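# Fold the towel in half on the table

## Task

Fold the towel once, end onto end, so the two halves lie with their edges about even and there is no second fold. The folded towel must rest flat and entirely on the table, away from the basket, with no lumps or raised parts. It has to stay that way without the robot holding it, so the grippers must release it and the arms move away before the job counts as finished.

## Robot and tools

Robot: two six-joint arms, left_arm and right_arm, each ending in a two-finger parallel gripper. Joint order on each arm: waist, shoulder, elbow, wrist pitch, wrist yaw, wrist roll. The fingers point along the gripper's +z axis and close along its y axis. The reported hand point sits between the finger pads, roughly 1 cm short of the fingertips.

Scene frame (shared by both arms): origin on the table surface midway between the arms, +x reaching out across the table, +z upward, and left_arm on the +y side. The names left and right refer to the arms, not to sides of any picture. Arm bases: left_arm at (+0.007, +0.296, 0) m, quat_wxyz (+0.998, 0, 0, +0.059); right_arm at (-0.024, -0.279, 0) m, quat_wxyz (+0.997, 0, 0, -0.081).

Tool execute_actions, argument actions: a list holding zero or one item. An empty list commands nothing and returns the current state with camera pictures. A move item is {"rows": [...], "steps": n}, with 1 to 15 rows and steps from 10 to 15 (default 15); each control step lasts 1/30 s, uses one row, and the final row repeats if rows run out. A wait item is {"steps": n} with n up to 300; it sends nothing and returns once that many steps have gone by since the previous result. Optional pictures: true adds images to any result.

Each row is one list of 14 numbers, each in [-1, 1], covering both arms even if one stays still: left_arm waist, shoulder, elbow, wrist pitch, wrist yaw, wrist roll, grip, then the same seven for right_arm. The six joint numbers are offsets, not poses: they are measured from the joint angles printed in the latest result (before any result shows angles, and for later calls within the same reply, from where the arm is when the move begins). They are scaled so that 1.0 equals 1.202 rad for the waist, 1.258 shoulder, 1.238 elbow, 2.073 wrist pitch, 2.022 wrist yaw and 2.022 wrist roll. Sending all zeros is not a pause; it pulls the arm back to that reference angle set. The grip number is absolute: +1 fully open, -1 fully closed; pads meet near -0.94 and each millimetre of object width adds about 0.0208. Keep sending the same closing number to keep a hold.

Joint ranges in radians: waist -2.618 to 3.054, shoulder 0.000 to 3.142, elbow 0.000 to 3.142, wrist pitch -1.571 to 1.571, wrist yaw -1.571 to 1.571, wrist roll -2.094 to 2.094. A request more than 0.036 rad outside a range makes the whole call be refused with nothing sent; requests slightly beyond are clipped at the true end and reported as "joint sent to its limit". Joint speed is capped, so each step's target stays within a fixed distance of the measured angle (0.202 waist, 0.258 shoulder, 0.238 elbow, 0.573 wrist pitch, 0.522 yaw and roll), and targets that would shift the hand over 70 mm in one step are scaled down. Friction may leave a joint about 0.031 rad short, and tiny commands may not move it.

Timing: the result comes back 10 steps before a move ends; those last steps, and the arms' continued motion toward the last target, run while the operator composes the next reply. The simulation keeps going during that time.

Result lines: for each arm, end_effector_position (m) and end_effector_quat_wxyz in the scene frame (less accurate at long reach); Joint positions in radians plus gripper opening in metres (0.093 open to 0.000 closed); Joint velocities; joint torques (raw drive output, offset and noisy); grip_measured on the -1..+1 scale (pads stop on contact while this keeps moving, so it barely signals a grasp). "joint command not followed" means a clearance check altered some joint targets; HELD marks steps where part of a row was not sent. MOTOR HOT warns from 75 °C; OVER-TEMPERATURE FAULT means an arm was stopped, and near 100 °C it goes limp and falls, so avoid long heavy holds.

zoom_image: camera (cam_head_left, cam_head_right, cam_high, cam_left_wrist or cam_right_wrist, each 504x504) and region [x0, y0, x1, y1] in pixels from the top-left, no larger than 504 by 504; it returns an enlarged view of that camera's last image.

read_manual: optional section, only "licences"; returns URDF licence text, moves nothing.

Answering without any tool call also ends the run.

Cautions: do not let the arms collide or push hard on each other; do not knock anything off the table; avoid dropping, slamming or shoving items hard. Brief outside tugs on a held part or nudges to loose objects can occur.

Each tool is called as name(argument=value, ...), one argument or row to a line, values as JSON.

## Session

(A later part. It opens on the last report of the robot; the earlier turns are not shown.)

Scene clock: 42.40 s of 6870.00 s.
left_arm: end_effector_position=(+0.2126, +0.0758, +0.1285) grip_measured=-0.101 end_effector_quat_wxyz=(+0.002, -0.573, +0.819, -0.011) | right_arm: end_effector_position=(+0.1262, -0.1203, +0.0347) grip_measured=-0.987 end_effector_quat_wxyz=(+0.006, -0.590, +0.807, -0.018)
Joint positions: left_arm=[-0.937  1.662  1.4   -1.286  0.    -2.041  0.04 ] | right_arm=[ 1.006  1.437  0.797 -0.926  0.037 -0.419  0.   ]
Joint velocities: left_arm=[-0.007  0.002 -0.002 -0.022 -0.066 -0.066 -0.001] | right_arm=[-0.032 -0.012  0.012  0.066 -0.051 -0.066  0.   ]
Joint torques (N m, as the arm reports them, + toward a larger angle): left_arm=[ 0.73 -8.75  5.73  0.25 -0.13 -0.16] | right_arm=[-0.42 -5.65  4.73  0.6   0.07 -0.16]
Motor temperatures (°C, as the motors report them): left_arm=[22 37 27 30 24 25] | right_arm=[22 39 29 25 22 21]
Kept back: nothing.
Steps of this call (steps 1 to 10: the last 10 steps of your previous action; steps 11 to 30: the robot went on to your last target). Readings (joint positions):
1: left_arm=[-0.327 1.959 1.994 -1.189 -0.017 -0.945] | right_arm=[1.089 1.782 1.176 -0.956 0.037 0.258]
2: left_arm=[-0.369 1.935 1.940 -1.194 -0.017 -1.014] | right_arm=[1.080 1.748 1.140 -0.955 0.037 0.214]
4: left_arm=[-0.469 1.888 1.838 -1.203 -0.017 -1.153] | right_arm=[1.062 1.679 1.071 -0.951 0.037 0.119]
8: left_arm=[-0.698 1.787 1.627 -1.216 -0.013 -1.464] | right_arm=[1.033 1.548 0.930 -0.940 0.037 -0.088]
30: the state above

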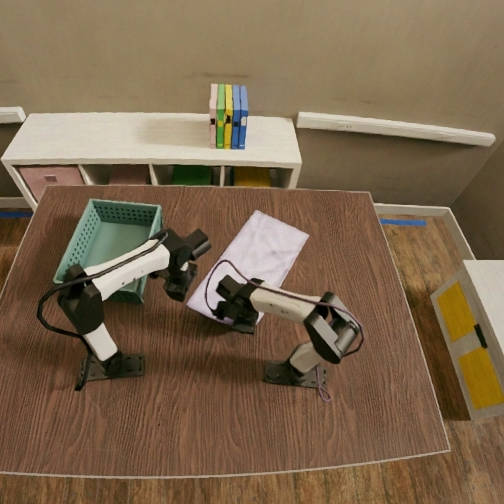

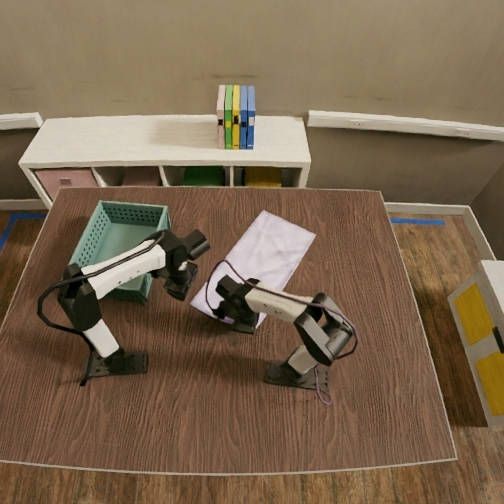

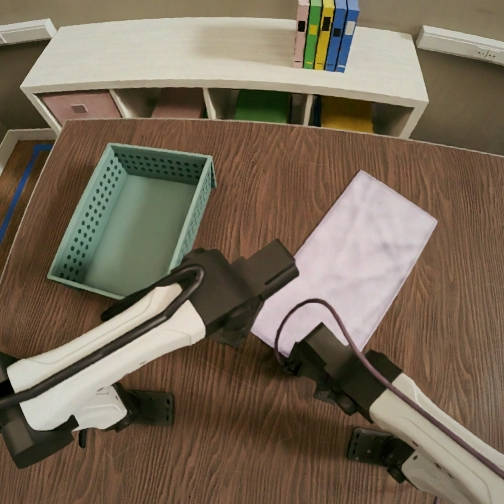

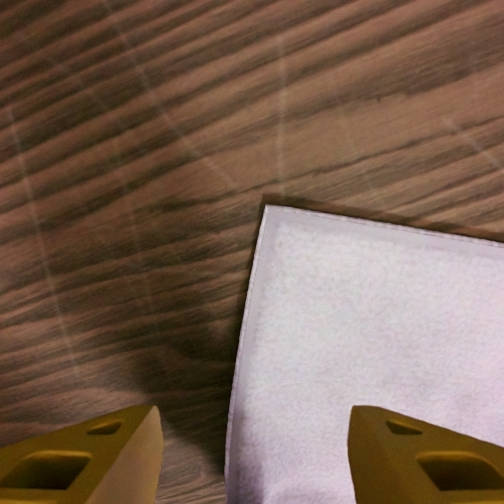

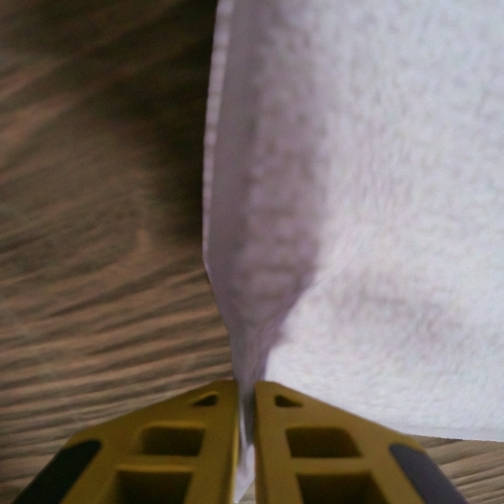

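execute_actions(
  actions=[
    {"rows":[[0.008,0.012,-0.018,0.017,0,0.02,-0.05,0,0,0,0,0,0,-1],[0.016,0.024,-0.036,0.033,0,0.04,-0.05,0,0,0,0,0,0,-1],[0.025,0.036,-0.054,0.05,0,0.06,-0.05,0,0,0,0,0,0,-1],[0.025,0.048,-0.072,0.067,0,0.08,-0.05,0,0,0,0,0,0,-1],[0.025,0.06,-0.09,0.083,0,0.08,-0.05,0,0,0,0,0,0,-1],[0.025,0.072,-0.108,0.1,0,0.08,-0.05,0,0,0,0,0,0,-1],[0.025,0.084,-0.125,0.117,0,0.08,-0.05,0,0,0,0,0,0,-1],[0.025,0.096,-0.143,0.134,0,0.08,-0.05,0,0,0,0,0,0,-1],[0.025,0.108,-0.161,0.15,0,0.08,-0.05,0,0,0,0,0,0,-1],[0.025,0.12,-0.179,0.167,0,0.08,-0.05,0,0,0,0,0,0,-1],[0.025,0.13,-0.197,0.184,0,0.08,-0.05,0,0,0,0,0,0,-1],[0.025,0.138,-0.212,0.2,0,0.08,-0.05,0,0,0,0,0,0,-1],[0.025,0.144,-0.222,0.21,0,0.08,-0.05,0,0,0,0,0,0,-1],[0.025,0.148,-0.229,0.217,0,0.08,-0.05,0,0,0,0,0,0,-1],[0.025,0.15,-0.233,0.217,0,0.08,-0.05,0,0,0,0,0,0,-1]],"steps":15},
  ],
)

execute_actions(
  actions=[
    {"steps":22},
  ],
  pictures=true,
)

Scene clock: 43.97 s of 6870.00 s.
left_arm: end_effector_position=(+0.2194, +0.0755, +0.1123) grip_measured=-0.052 end_effector_quat_wxyz=(+0.003, -0.548, +0.836, -0.013) | right_arm: end_effector_position=(+0.1262, -0.1203, +0.0347) grip_measured=-0.987 end_effector_quat_wxyz=(+0.006, -0.591, +0.806, -0.018)
Joint positions: left_arm=[-0.921  1.679  1.355 -1.219  0.    -1.964  0.043] | right_arm=[ 1.006  1.437  0.797 -0.926  0.037 -0.422  0.   ]
Joint velocities: left_arm=[ 0.134  0.339 -0.559  0.681  0.051  0.535 -0.   ] | right_arm=[ 0.007 -0.017 -0.002 -0.007  0.051 -0.037  0.   ]
Joint torques (N m, as the arm reports them, + toward a larger angle): left_arm=[ 0.45 -4.12  4.5   0.38  0.   -0.06] | right_arm=[ 0.17 -4.31  5.78  0.41  0.07 -0.05]
Motor temperatures (°C, as the motors report them): left_arm=[22 37 27 30 24 25] | right_arm=[22 39 29 25 22 21]
Steps of this call (steps 1 to 15: the robot went on to your last target; steps 16 to 42: nothing new was sent; steps 43 to 47: the first 5 steps of this action). Readings (joint positions):
43: left_arm=[-0.937 1.662 1.400 -1.285 0.000 -2.039] | right_arm=[1.006 1.437 0.797 -0.926 0.037 -0.422]
44: left_arm=[-0.936 1.663 1.396 -1.276 0.000 -2.026] | right_arm=[1.006 1.437 0.797 -0.926 0.037 -0.422]
46: left_arm=[-0.927 1.670 1.373 -1.241 0.000 -1.984] | right_arm=[1.006 1.437 0.797 -0.926 0.037 -0.422]
47: the state above

Scene clock: 44.70 s of 6870.00 s.
left_arm: end_effector_position=(+0.2233, +0.0747, +0.0095) grip_measured=-0.051 end_effector_quat_wxyz=(-0.003, -0.518, +0.855, +0.012) | right_arm: end_effector_position=(+0.1262, -0.1203, +0.0347) grip_measured=-0.987 end_effector_quat_wxyz=(+0.006, -0.591, +0.806, -0.018)
Joint positions: left_arm=[-0.914  1.847  1.13  -0.879  0.    -1.886  0.043] | right_arm=[ 1.006  1.437  0.797 -0.926  0.037 -0.422  0.   ]
Joint velocities: left_arm=[-0.012 -0.002  0.002  0.11  -0.022 -0.037 -0.   ] | right_arm=[ 0.002  0.002 -0.002  0.051 -0.022 -0.066  0.   ]
Joint torques (N m, as the arm reports them, + toward a larger angle): left_arm=[ 0.73 -7.88  4.92  0.58 -0.01 -0.04] | right_arm=[ 0.16 -4.3   5.77  0.41  0.07 -0.05]
Motor temperatures (°C, as the motors report them): left_arm=[22 37 27 29 24 25] | right_arm=[22 39 29 25 22 21]
Kept back: nothing.
Steps of this call (steps 1 to 10: the last 10 steps of your previous action; steps 11 to 22: the robot went on to your last target). Readings (joint positions):
1: left_arm=[-0.917 1.694 1.334 -1.193 0.000 -1.948] | right_arm=[1.006 1.437 0.797 -0.926 0.037 -0.422]
2: left_arm=[-0.915 1.712 1.310 -1.166 0.000 -1.936] | right_arm=[1.006 1.437 0.797 -0.926 0.037 -0.422]
4: left_arm=[-0.914 1.752 1.262 -1.107 0.000 -1.917] | right_arm=[1.006 1.437 0.797 -0.926 0.037 -0.422]
8: left_arm=[-0.914 1.822 1.168 -0.985 0.000 -1.898] | right_arm=[1.006 1.437 0.797 -0.926 0.037 -0.422]
22: the state above

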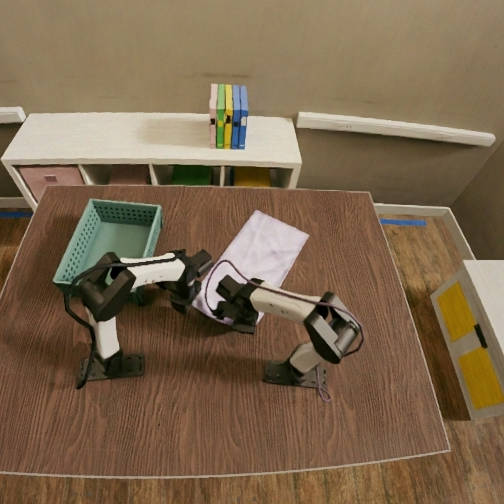

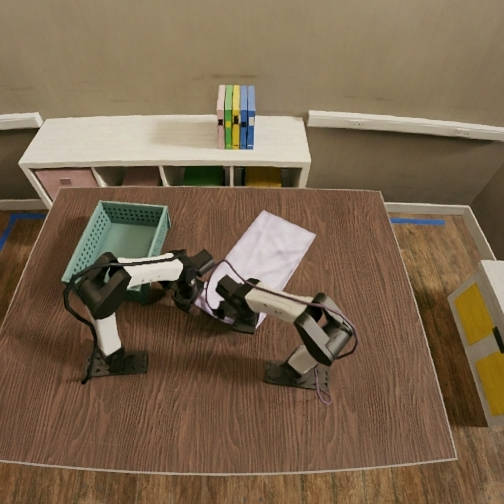

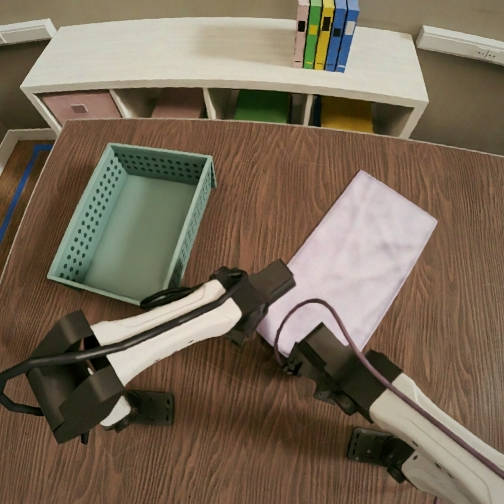

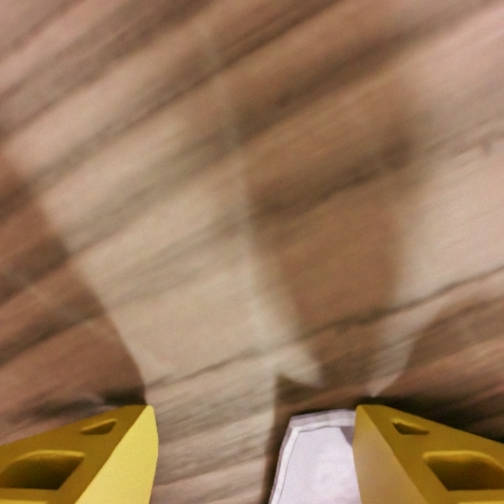

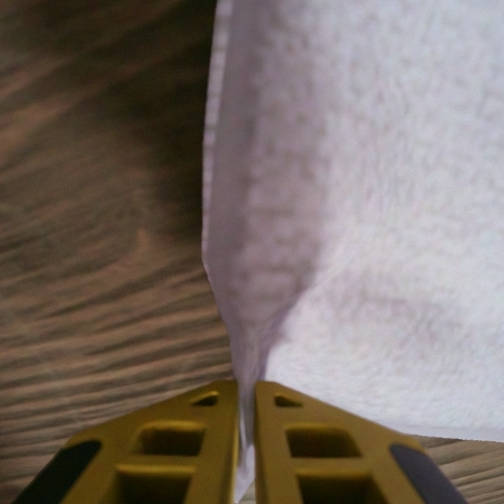

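execute_actions(
  actions=[
    {"rows":[[0,-0.01,0.02,-0.012,0,0,-0.05,0,0,0,0,0,0,-1],[0,-0.02,0.04,-0.024,0,0,-0.05,0,0,0,0,0,0,-1],[0,-0.02,0.06,-0.034,0,0,-0.05,0,0,0,0,0,0,-1],[-0.01,-0.01,0.08,-0.04,0,0,-0.05,0,0,0,0,0,0,-1],[-0.02,0,0.095,-0.042,0,0,-0.05,0,0,0,0,0,0,-1],[-0.03,0.004,0.108,-0.042,0,0,-0.05,0,0,0,0,0,0,-1]],"steps":12},
  ],
)

execute_actions(
  actions=[
    {"steps":20},
  ],
  pictures=true,
)

Scene clock: 45.87 s of 6870.00 s.
left_arm: end_effector_position=(+0.2247, +0.0732, +0.0106) grip_measured=-0.051 end_effector_quat_wxyz=(-0.002, -0.518, +0.855, +0.009) | right_arm: end_effector_position=(+0.1262, -0.1203, +0.0347) grip_measured=-0.987 end_effector_quat_wxyz=(+0.006, -0.591, +0.806, -0.018)
Joint positions: left_arm=[-0.914  1.846  1.134 -0.878  0.    -1.885  0.043] | right_arm=[ 1.006  1.437  0.797 -0.926  0.037 -0.422  0.   ]
Joint velocities: left_arm=[ 0.002 -0.007  0.173 -0.403 -0.037 -0.037 -0.   ] | right_arm=[-0.012 -0.002 -0.002 -0.022 -0.022  0.051  0.   ]
Joint torques (N m, as the arm reports them, + toward a larger angle): left_arm=[  0.09 -10.34   9.32   0.29  -0.01  -0.12] | right_arm=[ 0.16 -4.3   5.77  0.41  0.07 -0.07]
Motor temperatures (°C, as the motors report them): left_arm=[22 37 27 29 24 25] | right_arm=[22 38 29 25 22 21]
Steps of this call (steps 1 to 30: the robot went on to your last target; steps 31 to 33: nothing new was sent; steps 34 to 35: the first 2 steps of this action). Readings (joint positions):
34: left_arm=[-0.914 1.847 1.130 -0.868 0.000 -1.885] | right_arm=[1.006 1.437 0.797 -0.926 0.037 -0.422]
35: the state above

Scene clock: 46.53 s of 6870.00 s.
left_arm: end_effector_position=(+0.2317, +0.0514, +0.0363) grip_measured=-0.051 end_effector_quat_wxyz=(+0.002, -0.505, +0.863, -0.010) | right_arm: end_effector_position=(+0.1262, -0.1203, +0.0347) grip_measured=-0.987 end_effector_quat_wxyz=(+0.006, -0.591, +0.806, -0.018)
Joint positions: left_arm=[-0.945  1.846  1.246 -0.951  0.    -1.885  0.043] | right_arm=[ 1.006  1.437  0.797 -0.926  0.037 -0.422  0.   ]
Joint velocities: left_arm=[-0.002  0.007 -0.002  0.022 -0.037 -0.022  0.001] | right_arm=[-0.002  0.002  0.002  0.051  0.007 -0.007  0.   ]
Joint torques (N m, as the arm reports them, + toward a larger angle): left_arm=[-0.45 -8.18  8.31  0.19  0.   -0.13] | right_arm=[ 0.16 -4.3   5.76  0.41  0.07 -0.07]
Motor temperatures (°C, as the motors report them): left_arm=[22 37 27 29 24 25] | right_arm=[22 38 29 24 22 21]
Kept back: nothing.
Steps of this call (steps 1 to 10: the last 10 steps of your previous action; steps 11 to 20: the robot went on to your last target). Readings (joint positions):
1: left_arm=[-0.914 1.846 1.145 -0.893 0.000 -1.885] | right_arm=[1.006 1.437 0.797 -0.926 0.037 -0.422]
2: left_arm=[-0.914 1.846 1.161 -0.910 0.000 -1.885] | right_arm=[1.006 1.437 0.797 -0.926 0.037 -0.422]
4: left_arm=[-0.920 1.846 1.203 -0.930 0.000 -1.885] | right_arm=[1.006 1.437 0.797 -0.926 0.037 -0.422]
8: left_arm=[-0.943 1.846 1.245 -0.932 0.000 -1.885] | right_arm=[1.006 1.437 0.797 -0.926 0.037 -0.422]
20: the state above

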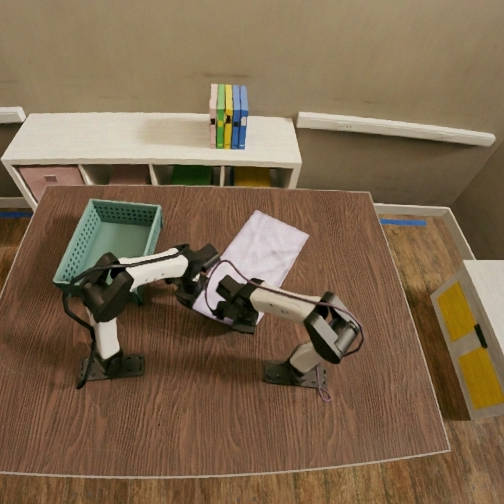

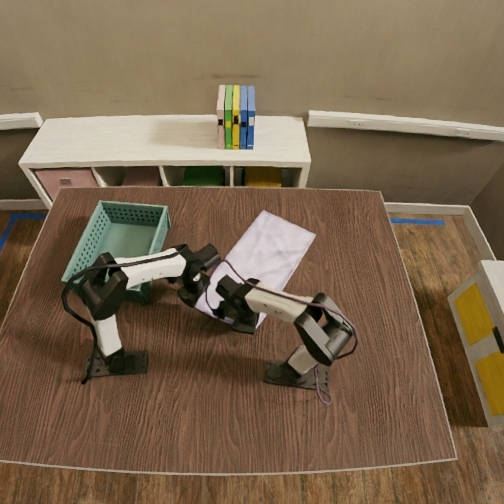

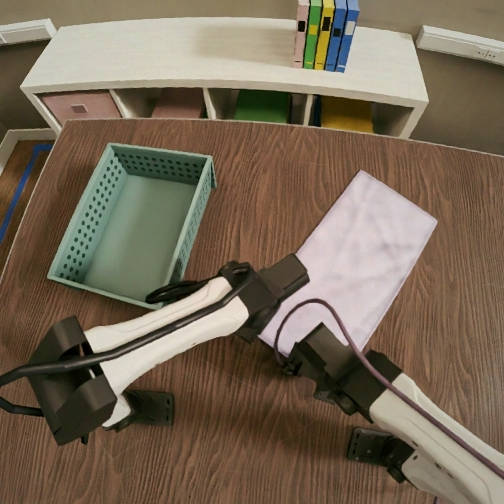

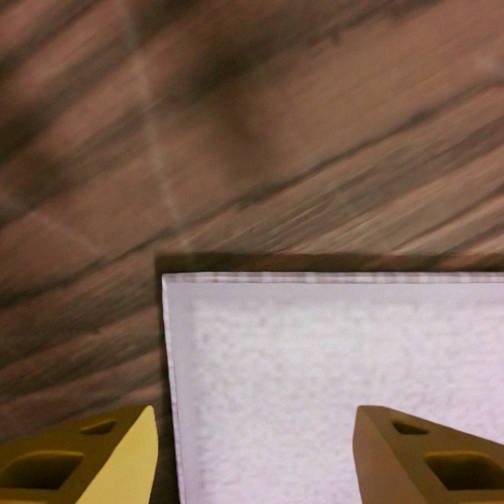

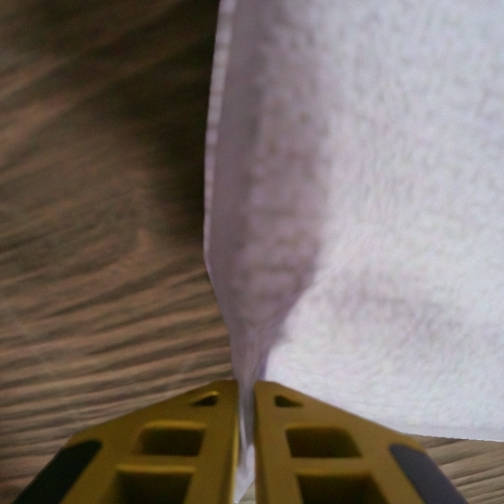

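execute_actions(
  actions=[
    {"rows":[[0,0.012,0,-0.01,0,0,-0.05,0,0,0,0,0,0,-1],[0,0.024,0,-0.016,0,0,-0.05,0,0,0,0,0,0,-1],[0,0.036,0,-0.016,0,0,-0.05,0,0,0,0,0,0,-1],[0,0.048,0,-0.016,0,0,-0.05,0,0,0,0,0,0,-1],[0,0.06,0,-0.016,0,0,-0.05,0,0,0,0,0,0,-1],[0,0.07,0,-0.016,0,0,-0.05,0,0,0,0,0,0,-1],[0,0.08,0,-0.016,0,0,-0.05,0,0,0,0,0,0,-1],[0,0.088,0,-0.016,0,0,-0.05,0,0,0,0,0,0,-1]],"steps":12},
  ],
)

execute_actions(
  actions=[
    {"steps":18},
  ],
  pictures=true,
)

Scene clock: 47.33 s of 6870.00 s.
left_arm: end_effector_position=(+0.2310, +0.0521, +0.0358) grip_measured=-0.051 end_effector_quat_wxyz=(+0.001, -0.505, +0.863, -0.007) | right_arm: end_effector_position=(+0.1262, -0.1203, +0.0347) grip_measured=-0.987 end_effector_quat_wxyz=(+0.006, -0.591, +0.806, -0.018)
Joint positions: left_arm=[-0.945  1.848  1.246 -0.955  0.    -1.885  0.043] | right_arm=[ 1.006  1.437  0.797 -0.926  0.037 -0.422  0.   ]
Joint velocities: left_arm=[-0.002  0.017  0.007 -0.125 -0.007  0.022  0.   ] | right_arm=[-0.002  0.017  0.017 -0.007  0.037  0.037  0.   ]
Joint torques (N m, as the arm reports them, + toward a larger angle): left_arm=[ 0.03 -6.66  6.68  0.17  0.01 -0.12] | right_arm=[ 0.16 -4.3   5.77  0.41  0.07 -0.07]
Motor temperatures (°C, as the motors report them): left_arm=[22 37 27 29 24 25] | right_arm=[22 38 29 24 22 21]
Steps of this call (steps 1 to 15: the robot went on to your last target; steps 16 to 22: nothing new was sent; steps 23 to 24: the first 2 steps of this action). Readings (joint positions):
23: left_arm=[-0.945 1.846 1.246 -0.952 0.000 -1.885] | right_arm=[1.006 1.437 0.797 -0.926 0.037 -0.422]
24: the state above

Scene clock: 47.93 s of 6870.00 s.
left_arm: end_effector_position=(+0.2244, +0.0593, +0.0101) grip_measured=-0.051 end_effector_quat_wxyz=(-0.009, -0.504, +0.863, +0.040) | right_arm: end_effector_position=(+0.1262, -0.1203, +0.0347) grip_measured=-0.987 end_effector_quat_wxyz=(+0.006, -0.591, +0.806, -0.018)
Joint positions: left_arm=[-0.945  1.934  1.249 -0.967  0.    -1.885  0.043] | right_arm=[ 1.006  1.437  0.797 -0.926  0.037 -0.422  0.   ]
Joint velocities: left_arm=[-0.002  0.002 -0.002 -0.022 -0.051 -0.037  0.001] | right_arm=[-0.022  0.002  0.002  0.037  0.066  0.066  0.   ]
Joint torques (N m, as the arm reports them, + toward a larger angle): left_arm=[ 0.04 -7.26  6.27 -0.03  0.01 -0.12] | right_arm=[ 0.16 -4.3   5.78  0.42  0.07 -0.07]
Motor temperatures (°C, as the motors report them): left_arm=[22 37 27 29 24 25] | right_arm=[22 38 29 24 22 21]
Kept back: nothing.
Steps of this call (steps 1 to 10: the last 10 steps of your previous action; steps 11 to 18: the robot went on to your last target). Readings (joint positions):
1: left_arm=[-0.945 1.852 1.246 -0.957 0.000 -1.885] | right_arm=[1.006 1.437 0.797 -0.926 0.037 -0.422]
2: left_arm=[-0.945 1.860 1.246 -0.959 0.000 -1.885] | right_arm=[1.006 1.437 0.797 -0.926 0.037 -0.422]
4: left_arm=[-0.945 1.886 1.246 -0.962 0.000 -1.885] | right_arm=[1.006 1.437 0.797 -0.926 0.037 -0.422]
8: left_arm=[-0.945 1.935 1.248 -0.965 0.000 -1.885] | right_arm=[1.006 1.437 0.797 -0.926 0.037 -0.422]
18: the state above

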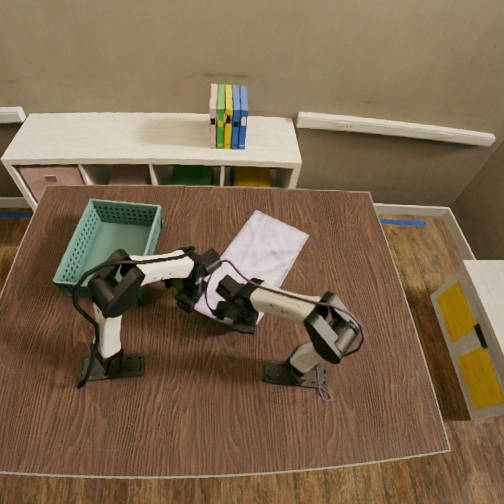

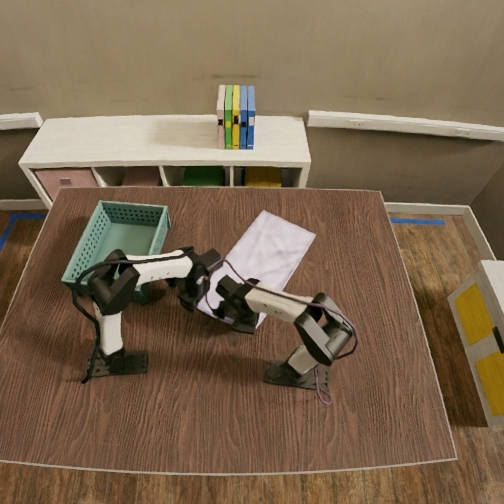

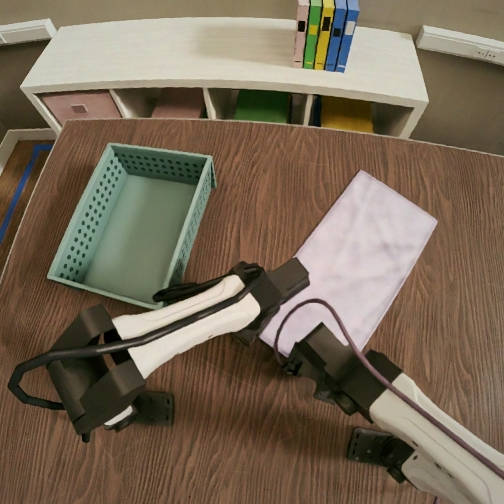

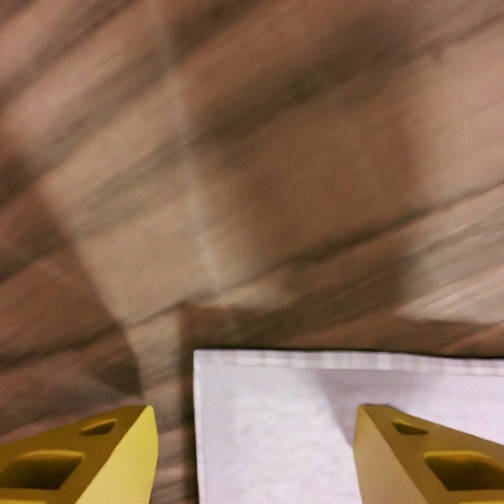

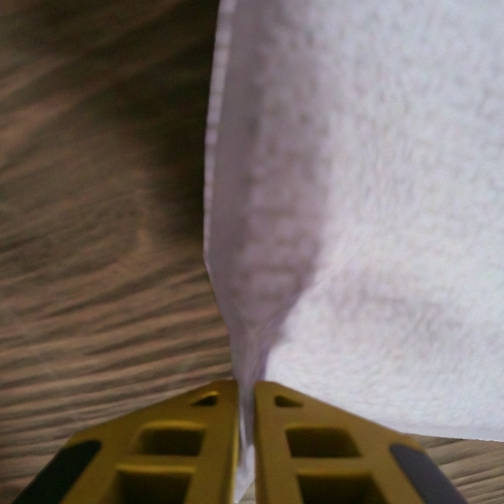

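execute_actions(
  actions=[
    {"rows":[[0,0.025,0,0,0,0,-0.13,0,0,0,0,0,0,-1],[0,0.025,0,0,0,0,-0.21,0,0,0,0,0,0,-1],[0,0.025,0,0,0,0,-0.29,0,0,0,0,0,0,-1],[0,0.025,0,0,0,0,-0.37,0,0,0,0,0,0,-1],[0,0.025,0,0,0,0,-0.45,0,0,0,0,0,0,-1],[0,0.025,0,0,0,0,-0.53,0,0,0,0,0,0,-1],[0,0.025,0,0,0,0,-0.61,0,0,0,0,0,0,-1],[0,0.025,0,0,0,0,-0.69,0,0,0,0,0,0,-1],[0,0.025,0,0,0,0,-0.77,0,0,0,0,0,0,-1],[0,0.025,0,0,0,0,-0.85,0,0,0,0,0,0,-1],[0,0.025,0,0,0,0,-0.93,0,0,0,0,0,0,-1],[0,0.025,0,0,0,0,-1,0,0,0,0,0,0,-1]],"steps":15},
  ],
)

execute_actions(
  actions=[
    {"steps":14},
  ],
  pictures=true,
)

Scene clock: 48.63 s of 6870.00 s.
left_arm: end_effector_position=(+0.2274, +0.0568, +0.0098) grip_measured=-0.413 end_effector_quat_wxyz=(-0.005, -0.504, +0.863, +0.032) | right_arm: end_effector_position=(+0.1262, -0.1203, +0.0347) grip_measured=-0.987 end_effector_quat_wxyz=(+0.006, -0.591, +0.806, -0.018)
Joint positions: left_arm=[-0.945  1.934  1.249 -0.951 -0.003 -1.885  0.025] | right_arm=[ 1.006  1.437  0.797 -0.926  0.037 -0.422  0.   ]
Joint velocities: left_arm=[ 0.002  0.007  0.002  0.007  0.051 -0.022 -0.072] | right_arm=[-0.002 -0.007 -0.022  0.037 -0.022 -0.037  0.   ]
Joint torques (N m, as the arm reports them, + toward a larger angle): left_arm=[ 0.09 -6.72  6.48 -0.07  0.04 -0.13] | right_arm=[ 0.16 -4.29  5.78  0.41  0.08 -0.07]
Motor temperatures (°C, as the motors report them): left_arm=[22 37 27 29 24 25] | right_arm=[22 38 29 24 22 21]
Steps of this call (steps 1 to 15: the robot went on to your last target; step 16: nothing new was sent; steps 17 to 21: the first 5 steps of this action). Readings (joint positions):
17: left_arm=[-0.945 1.934 1.249 -0.966 0.000 -1.885] | right_arm=[1.006 1.437 0.797 -0.926 0.037 -0.422]
18: left_arm=[-0.945 1.934 1.249 -0.961 -0.001 -1.885] | right_arm=[1.006 1.437 0.797 -0.926 0.037 -0.422]
20: left_arm=[-0.945 1.934 1.249 -0.952 -0.003 -1.885] | right_arm=[1.006 1.437 0.797 -0.926 0.037 -0.422]
21: the state above

Scene clock: 49.10 s of 6870.00 s.
left_arm: end_effector_position=(+0.2270, +0.0571, +0.0095) grip_measured=-0.991 end_effector_quat_wxyz=(-0.006, -0.504, +0.863, +0.033) | right_arm: end_effector_position=(+0.1262, -0.1203, +0.0347) grip_measured=-0.987 end_effector_quat_wxyz=(+0.006, -0.591, +0.806, -0.018)
Joint positions: left_arm=[-0.945  1.935  1.249 -0.952 -0.003 -1.885  0.   ] | right_arm=[ 1.006  1.437  0.797 -0.926  0.037 -0.422  0.   ]
Joint velocities: left_arm=[ 0.007 -0.002  0.012 -0.037 -0.007 -0.022  0.   ] | right_arm=[-0.002  0.007  0.002 -0.022 -0.037 -0.066  0.   ]
Joint torques (N m, as the arm reports them, + toward a larger angle): left_arm=[ 0.   -6.81  6.49  0.02  0.01 -0.12] | right_arm=[ 0.16 -4.31  5.78  0.41  0.07 -0.07]
Motor temperatures (°C, as the motors report them): left_arm=[22 37 27 29 24 25] | right_arm=[22 38 29 24 22 21]
Kept back: nothing.
Steps of this call (steps 1 to 10: the last 10 steps of your previous action; steps 11 to 14: the robot went on to your last target). Readings (joint positions):
1: left_arm=[-0.945 1.934 1.249 -0.949 -0.003 -1.885] | right_arm=[1.006 1.437 0.797 -0.926 0.037 -0.422]
2: left_arm=[-0.945 1.934 1.249 -0.949 -0.003 -1.885] | right_arm=[1.006 1.437 0.797 -0.926 0.037 -0.422]
4: left_arm=[-0.945 1.934 1.249 -0.949 -0.003 -1.885] | right_arm=[1.006 1.437 0.797 -0.926 0.037 -0.422]
8: left_arm=[-0.945 1.935 1.249 -0.952 -0.003 -1.885] | right_arm=[1.006 1.437 0.797 -0.926 0.037 -0.422]
14: the state above

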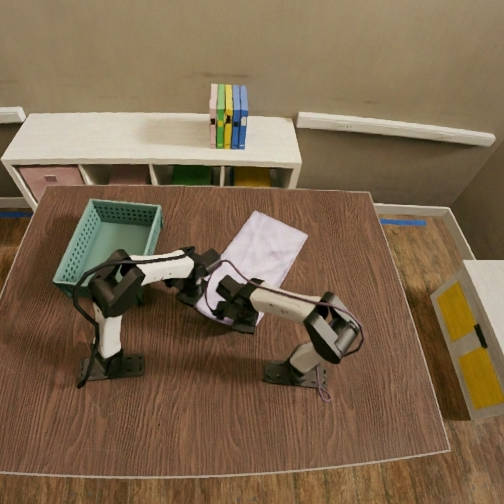

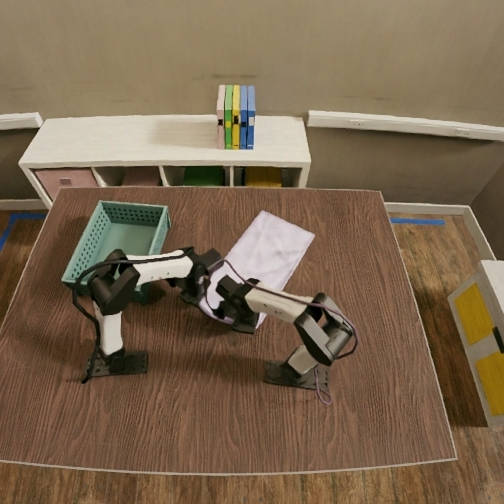

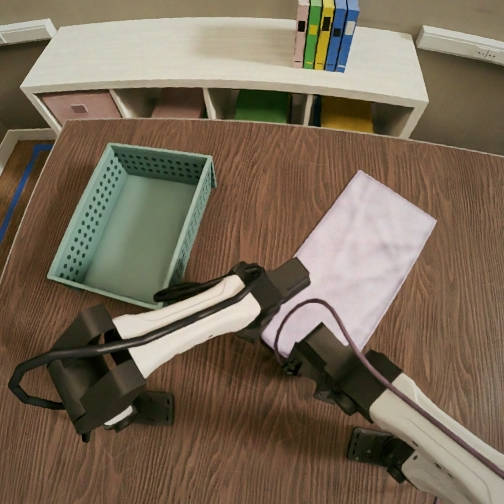

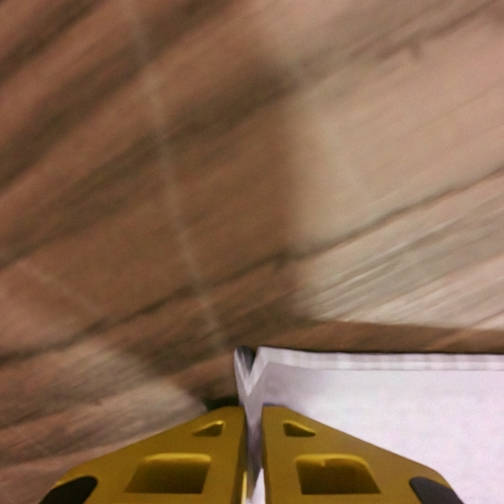

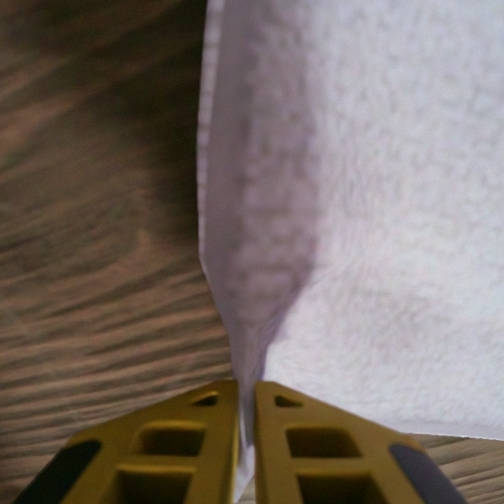

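execute_actions(
  actions=[
    {"rows":[[-0.004,-0.03,-0.01,0,0,-0.006,-1,0,0,0,0,0,-0.005,-1],[-0.01,-0.055,-0.025,0,0,-0.013,-1,0,0,0,0,0,-0.01,-1],[-0.017,-0.075,-0.042,0.003,0,-0.019,-1,0,0,0,0,0,-0.015,-1],[-0.025,-0.092,-0.059,0.005,0,-0.026,-1,0,0,0,0,0,-0.02,-1],[-0.033,-0.108,-0.076,0.007,0,-0.032,-1,0,0,0,0,0,-0.025,-1],[-0.041,-0.124,-0.093,0.008,0,-0.038,-1,0,0,0,0,0,-0.03,-1],[-0.049,-0.14,-0.11,0.01,0,-0.045,-1,0,0,0,0,0,-0.035,-1],[-0.057,-0.156,-0.127,0.011,0,-0.051,-1,0,0,0,0,0,-0.04,-1],[-0.065,-0.172,-0.144,0.012,0,-0.058,-1,0,0,0,0,0,-0.045,-1],[-0.073,-0.188,-0.161,0.014,0,-0.064,-1,0,0,0,0,0,-0.05,-1],[-0.081,-0.204,-0.178,0.015,0,-0.07,-1,0,0,0,0,0,-0.055,-1],[-0.089,-0.22,-0.195,0.016,0,-0.077,-1,0,0,0,0,0,-0.06,-1],[-0.097,-0.237,-0.212,0.018,0,-0.083,-1,0,0,0,0,0,-0.065,-1],[-0.104,-0.253,-0.228,0.019,0,-0.09,-1,0,0,0,0,0,-0.07,-1],[-0.11,-0.269,-0.242,0.02,0,-0.096,-1,0,0,0,0,0,-0.074,-1]],"steps":15},
  ],
)

execute_actions(
  actions=[
    {"steps":22},
  ],
  pictures=true,
)

Scene clock: 50.67 s of 6870.00 s.
left_arm: end_effector_position=(+0.2215, +0.0581, +0.0227) grip_measured=-0.991 end_effector_quat_wxyz=(-0.001, -0.510, +0.860, +0.012) | right_arm: end_effector_position=(+0.1262, -0.1203, +0.0347) grip_measured=-0.987 end_effector_quat_wxyz=(+0.006, -0.598, +0.801, -0.018)
Joint positions: left_arm=[-0.956  1.861  1.207 -0.941 -0.003 -1.909  0.   ] | right_arm=[ 1.006  1.437  0.797 -0.926  0.037 -0.439  0.   ]
Joint velocities: left_arm=[-0.208 -0.745 -0.491  0.066  0.007 -0.271  0.   ] | right_arm=[-0.002  0.012 -0.022 -0.125 -0.022 -0.227  0.   ]
Joint torques (N m, as the arm reports them, + toward a larger angle): left_arm=[-1.49 -9.94  4.66  0.2  -0.02 -0.17] | right_arm=[ 0.16 -4.3   5.78  0.4   0.07 -0.15]
Motor temperatures (°C, as the motors report them): left_arm=[22 36 27 29 24 25] | right_arm=[22 37 29 24 22 21]
Steps of this call (steps 1 to 15: the robot went on to your last target; steps 16 to 42: nothing new was sent; steps 43 to 47: the first 5 steps of this action). Readings (joint positions):
43: left_arm=[-0.945 1.932 1.249 -0.952 -0.003 -1.886] | right_arm=[1.006 1.437 0.797 -0.926 0.037 -0.422]
44: left_arm=[-0.945 1.923 1.246 -0.950 -0.003 -1.889] | right_arm=[1.006 1.437 0.797 -0.926 0.037 -0.424]
46: left_arm=[-0.949 1.886 1.224 -0.944 -0.003 -1.901] | right_arm=[1.006 1.437 0.797 -0.926 0.037 -0.433]
47: the state above

Scene clock: 51.40 s of 6870.00 s.
left_arm: end_effector_position=(+0.1608, +0.0801, +0.0360) grip_measured=-0.991 end_effector_quat_wxyz=(+0.002, -0.530, +0.848, -0.004) | right_arm: end_effector_position=(+0.1262, -0.1203, +0.0347) grip_measured=-0.987 end_effector_quat_wxyz=(-0.005, +0.646, -0.763, +0.018)
Joint positions: left_arm=[-1.07   1.614  0.972 -0.92  -0.003 -2.07   0.   ] | right_arm=[ 1.006  1.437  0.797 -0.926  0.037 -0.561  0.   ]
Joint velocities: left_arm=[-0.002  0.007  0.012  0.022 -0.051 -0.051  0.   ] | right_arm=[ 0.002 -0.022  0.002 -0.007  0.007  0.007  0.   ]
Joint torques (N m, as the arm reports them, + toward a larger angle): left_arm=[-0.55 -7.66  4.86  0.39  0.   -0.18] | right_arm=[ 0.16 -4.29  5.77  0.41  0.06 -0.15]
Motor temperatures (°C, as the motors report them): left_arm=[22 36 27 29 24 25] | right_arm=[22 37 29 24 22 21]
Kept back: nothing.
Steps of this call (steps 1 to 10: the last 10 steps of your previous action; steps 11 to 22: the robot went on to your last target). Readings (joint positions):
1: left_arm=[-0.964 1.835 1.190 -0.939 -0.003 -1.918] | right_arm=[1.006 1.437 0.797 -0.926 0.037 -0.446]
2: left_arm=[-0.975 1.810 1.171 -0.937 -0.003 -1.928] | right_arm=[1.006 1.437 0.797 -0.926 0.037 -0.453]
4: left_arm=[-0.997 1.764 1.131 -0.934 -0.003 -1.950] | right_arm=[1.006 1.437 0.797 -0.926 0.037 -0.470]
8: left_arm=[-1.038 1.687 1.044 -0.926 -0.003 -1.997] | right_arm=[1.006 1.437 0.797 -0.926 0.037 -0.506]
22: the state above

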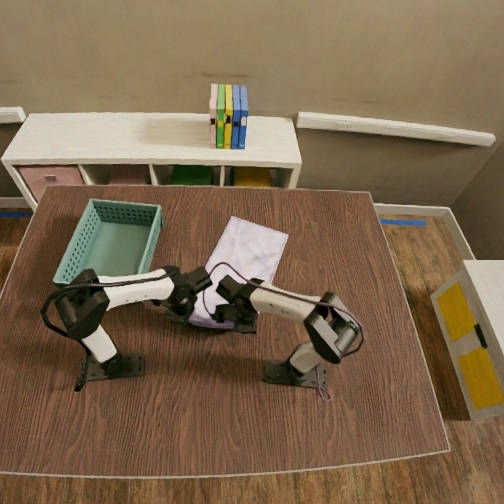

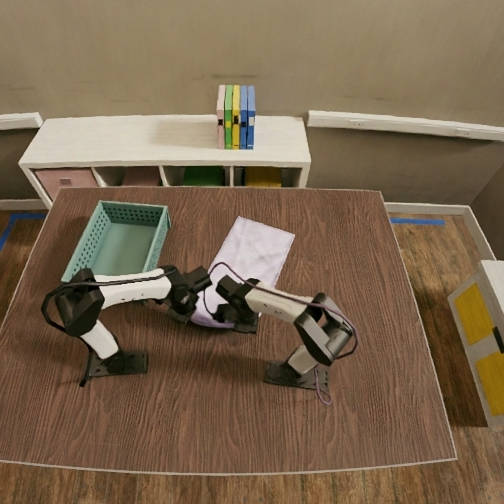

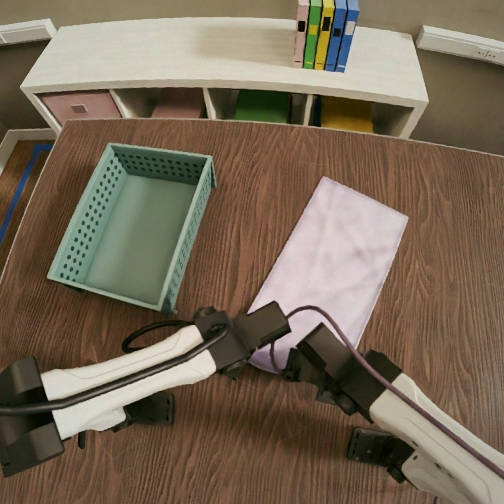

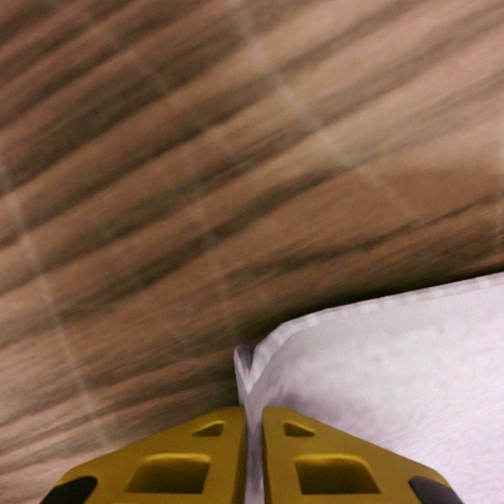

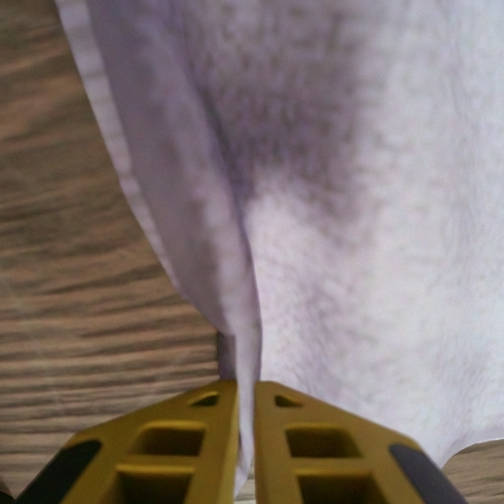

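execute_actions(
  actions=[
    {"rows":[[0.012,-0.012,0.034,-0.015,0,0,-1,-0.012,-0.006,0.04,-0.015,0,-0.008,-1],[0.026,-0.023,0.068,-0.03,0,0,-1,-0.025,-0.013,0.08,-0.03,0,-0.017,-1],[0.04,-0.035,0.101,-0.045,0,0,-1,-0.038,-0.019,0.12,-0.045,0,-0.025,-1],[0.054,-0.046,0.135,-0.06,0,0,-1,-0.051,-0.025,0.16,-0.06,0,-0.034,-1],[0.068,-0.058,0.169,-0.075,0,0,-1,-0.064,-0.031,0.2,-0.075,0,-0.042,-1],[0.082,-0.07,0.203,-0.09,0,0,-1,-0.077,-0.038,0.24,-0.09,0,-0.05,-1],[0.095,-0.081,0.237,-0.105,0,0,-1,-0.09,-0.044,0.28,-0.105,0,-0.059,-1],[0.107,-0.093,0.27,-0.12,0,0,-1,-0.102,-0.05,0.32,-0.12,0,-0.067,-1],[0.118,-0.104,0.304,-0.134,0,0,-1,-0.113,-0.056,0.36,-0.135,0,-0.076,-1],[0.128,-0.116,0.338,-0.148,0,0,-1,-0.122,-0.063,0.4,-0.15,0,-0.084,-1],[0.136,-0.128,0.372,-0.163,0,0,-1,-0.13,-0.069,0.44,-0.165,0,-0.092,-1],[0.143,-0.139,0.406,-0.177,0,0,-1,-0.137,-0.075,0.48,-0.18,0,-0.1,-1],[0.149,-0.151,0.44,-0.192,0,0,-1,-0.143,-0.081,0.52,-0.195,0,-0.109,-1],[0.154,-0.162,0.473,-0.206,0,0,-1,-0.147,-0.088,0.56,-0.21,0,-0.118,-1],[0.157,-0.174,0.507,-0.22,0,0,-1,-0.15,-0.094,0.6,-0.225,0,-0.126,-1]],"steps":15},
  ],
)

execute_actions(
  actions=[
    {"steps":28},
  ],
  pictures=true,
)

Scene clock: 53.13 s of 6870.00 s.
left_arm: end_effector_position=(+0.1800, +0.0727, +0.0640) grip_measured=-0.991 end_effector_quat_wxyz=(+0.003, -0.549, +0.836, -0.025) | right_arm: end_effector_position=(+0.1471, -0.1115, +0.0662) grip_measured=-0.987 end_effector_quat_wxyz=(-0.025, +0.642, -0.766, +0.015)
Joint positions: left_arm=[-1.029  1.604  1.077 -0.993 -0.001 -2.074  0.   ] | right_arm=[ 0.964  1.436  0.927 -1.015  0.036 -0.595  0.   ]
Joint velocities: left_arm=[ 0.491 -0.271  1.14  -0.505  0.022 -0.037  0.   ] | right_arm=[-0.476 -0.037  1.419 -0.579  0.037 -0.3    0.   ]
Joint torques (N m, as the arm reports them, + toward a larger angle): left_arm=[  1.09 -10.25  10.03   0.4   -0.05  -0.11] | right_arm=[-0.51 -7.29  8.43  0.74  0.08 -0.14]
Motor temperatures (°C, as the motors report them): left_arm=[22 36 27 29 24 25] | right_arm=[22 37 29 24 22 21]
Steps of this call (steps 1 to 30: the robot went on to your last target; steps 31 to 47: nothing new was sent; steps 48 to 52: the first 5 steps of this action). Readings (joint positions):
48: left_arm=[-1.070 1.614 0.974 -0.923 -0.003 -2.074] | right_arm=[1.006 1.437 0.801 -0.931 0.037 -0.565]
49: left_arm=[-1.066 1.614 0.986 -0.935 -0.002 -2.074] | right_arm=[1.001 1.437 0.815 -0.946 0.036 -0.569]
51: left_arm=[-1.045 1.611 1.039 -0.974 -0.001 -2.074] | right_arm=[0.980 1.437 0.881 -0.993 0.036 -0.585]
52: the state above

Scene clock: 54.07 s of 6870.00 s.
left_arm: end_effector_position=(+0.2198, +0.0891, +0.2589) grip_measured=-0.992 end_effector_quat_wxyz=(+0.031, -0.593, +0.779, -0.202) | right_arm: end_effector_position=(+0.1952, -0.1135, +0.2573) grip_measured=-0.987 end_effector_quat_wxyz=(-0.199, +0.657, -0.727, +0.031)
Joint positions: left_arm=[-0.889  1.388  1.59  -1.36  -0.001 -2.074  0.   ] | right_arm=[ 0.833  1.314  1.531 -1.384  0.036 -0.808  0.   ]
Joint velocities: left_arm=[-0.002  0.002  0.002 -0.007  0.051 -0.11   0.   ] | right_arm=[ 0.002  0.002 -0.002 -0.037  0.007 -0.051  0.   ]
Joint torques (N m, as the arm reports them, + toward a larger angle): left_arm=[ 0.76 -3.85  7.95  0.94 -0.01 -0.05] | right_arm=[-0.41 -3.2   6.8   1.24  0.06 -0.12]
Motor temperatures (°C, as the motors report them): left_arm=[22 36 27 29 24 25] | right_arm=[22 37 30 24 22 21]
Kept back: nothing.
Steps of this call (steps 1 to 10: the last 10 steps of your previous action; steps 11 to 28: the robot went on to your last target). Readings (joint positions):
1: left_arm=[-1.011 1.591 1.119 -1.013 -0.001 -2.074] | right_arm=[0.948 1.432 0.979 -1.033 0.036 -0.607]
2: left_arm=[-0.993 1.576 1.164 -1.032 -0.001 -2.074] | right_arm=[0.932 1.426 1.032 -1.052 0.036 -0.620]
4: left_arm=[-0.959 1.539 1.256 -1.073 -0.001 -2.074] | right_arm=[0.900 1.408 1.139 -1.091 0.036 -0.647]
8: left_arm=[-0.910 1.470 1.431 -1.172 -0.001 -2.074] | right_arm=[0.853 1.370 1.344 -1.191 0.036 -0.708]
28: the state above

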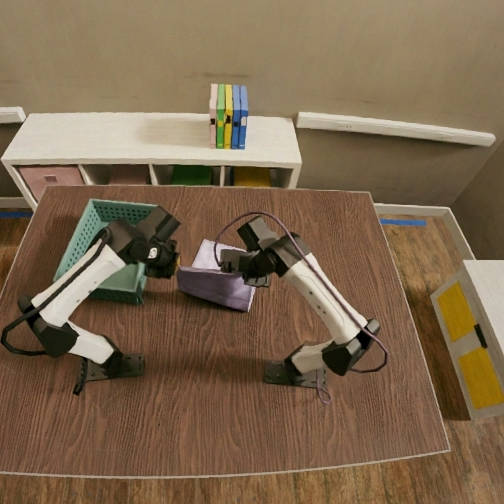

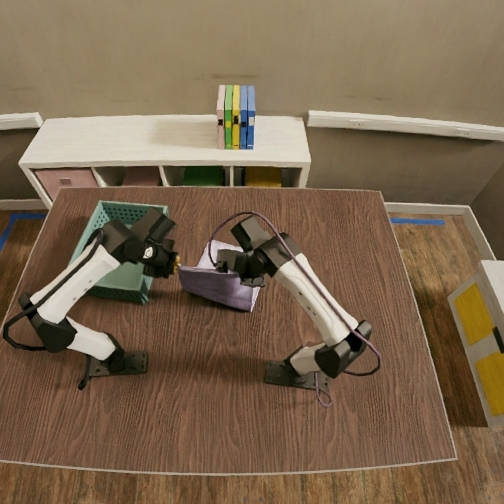

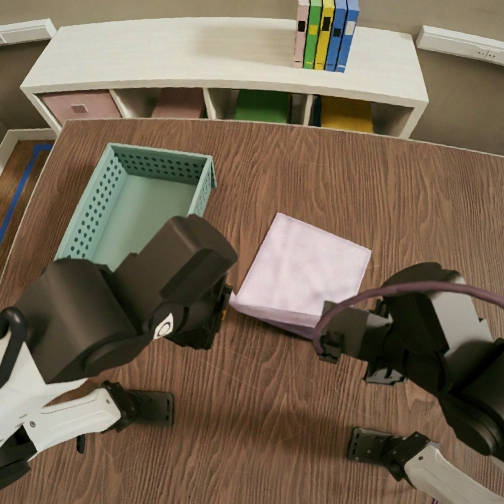

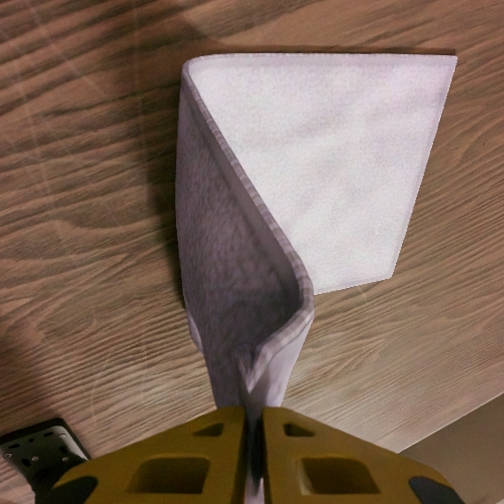

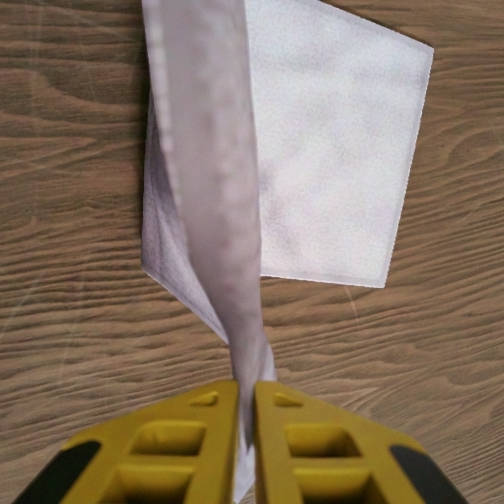

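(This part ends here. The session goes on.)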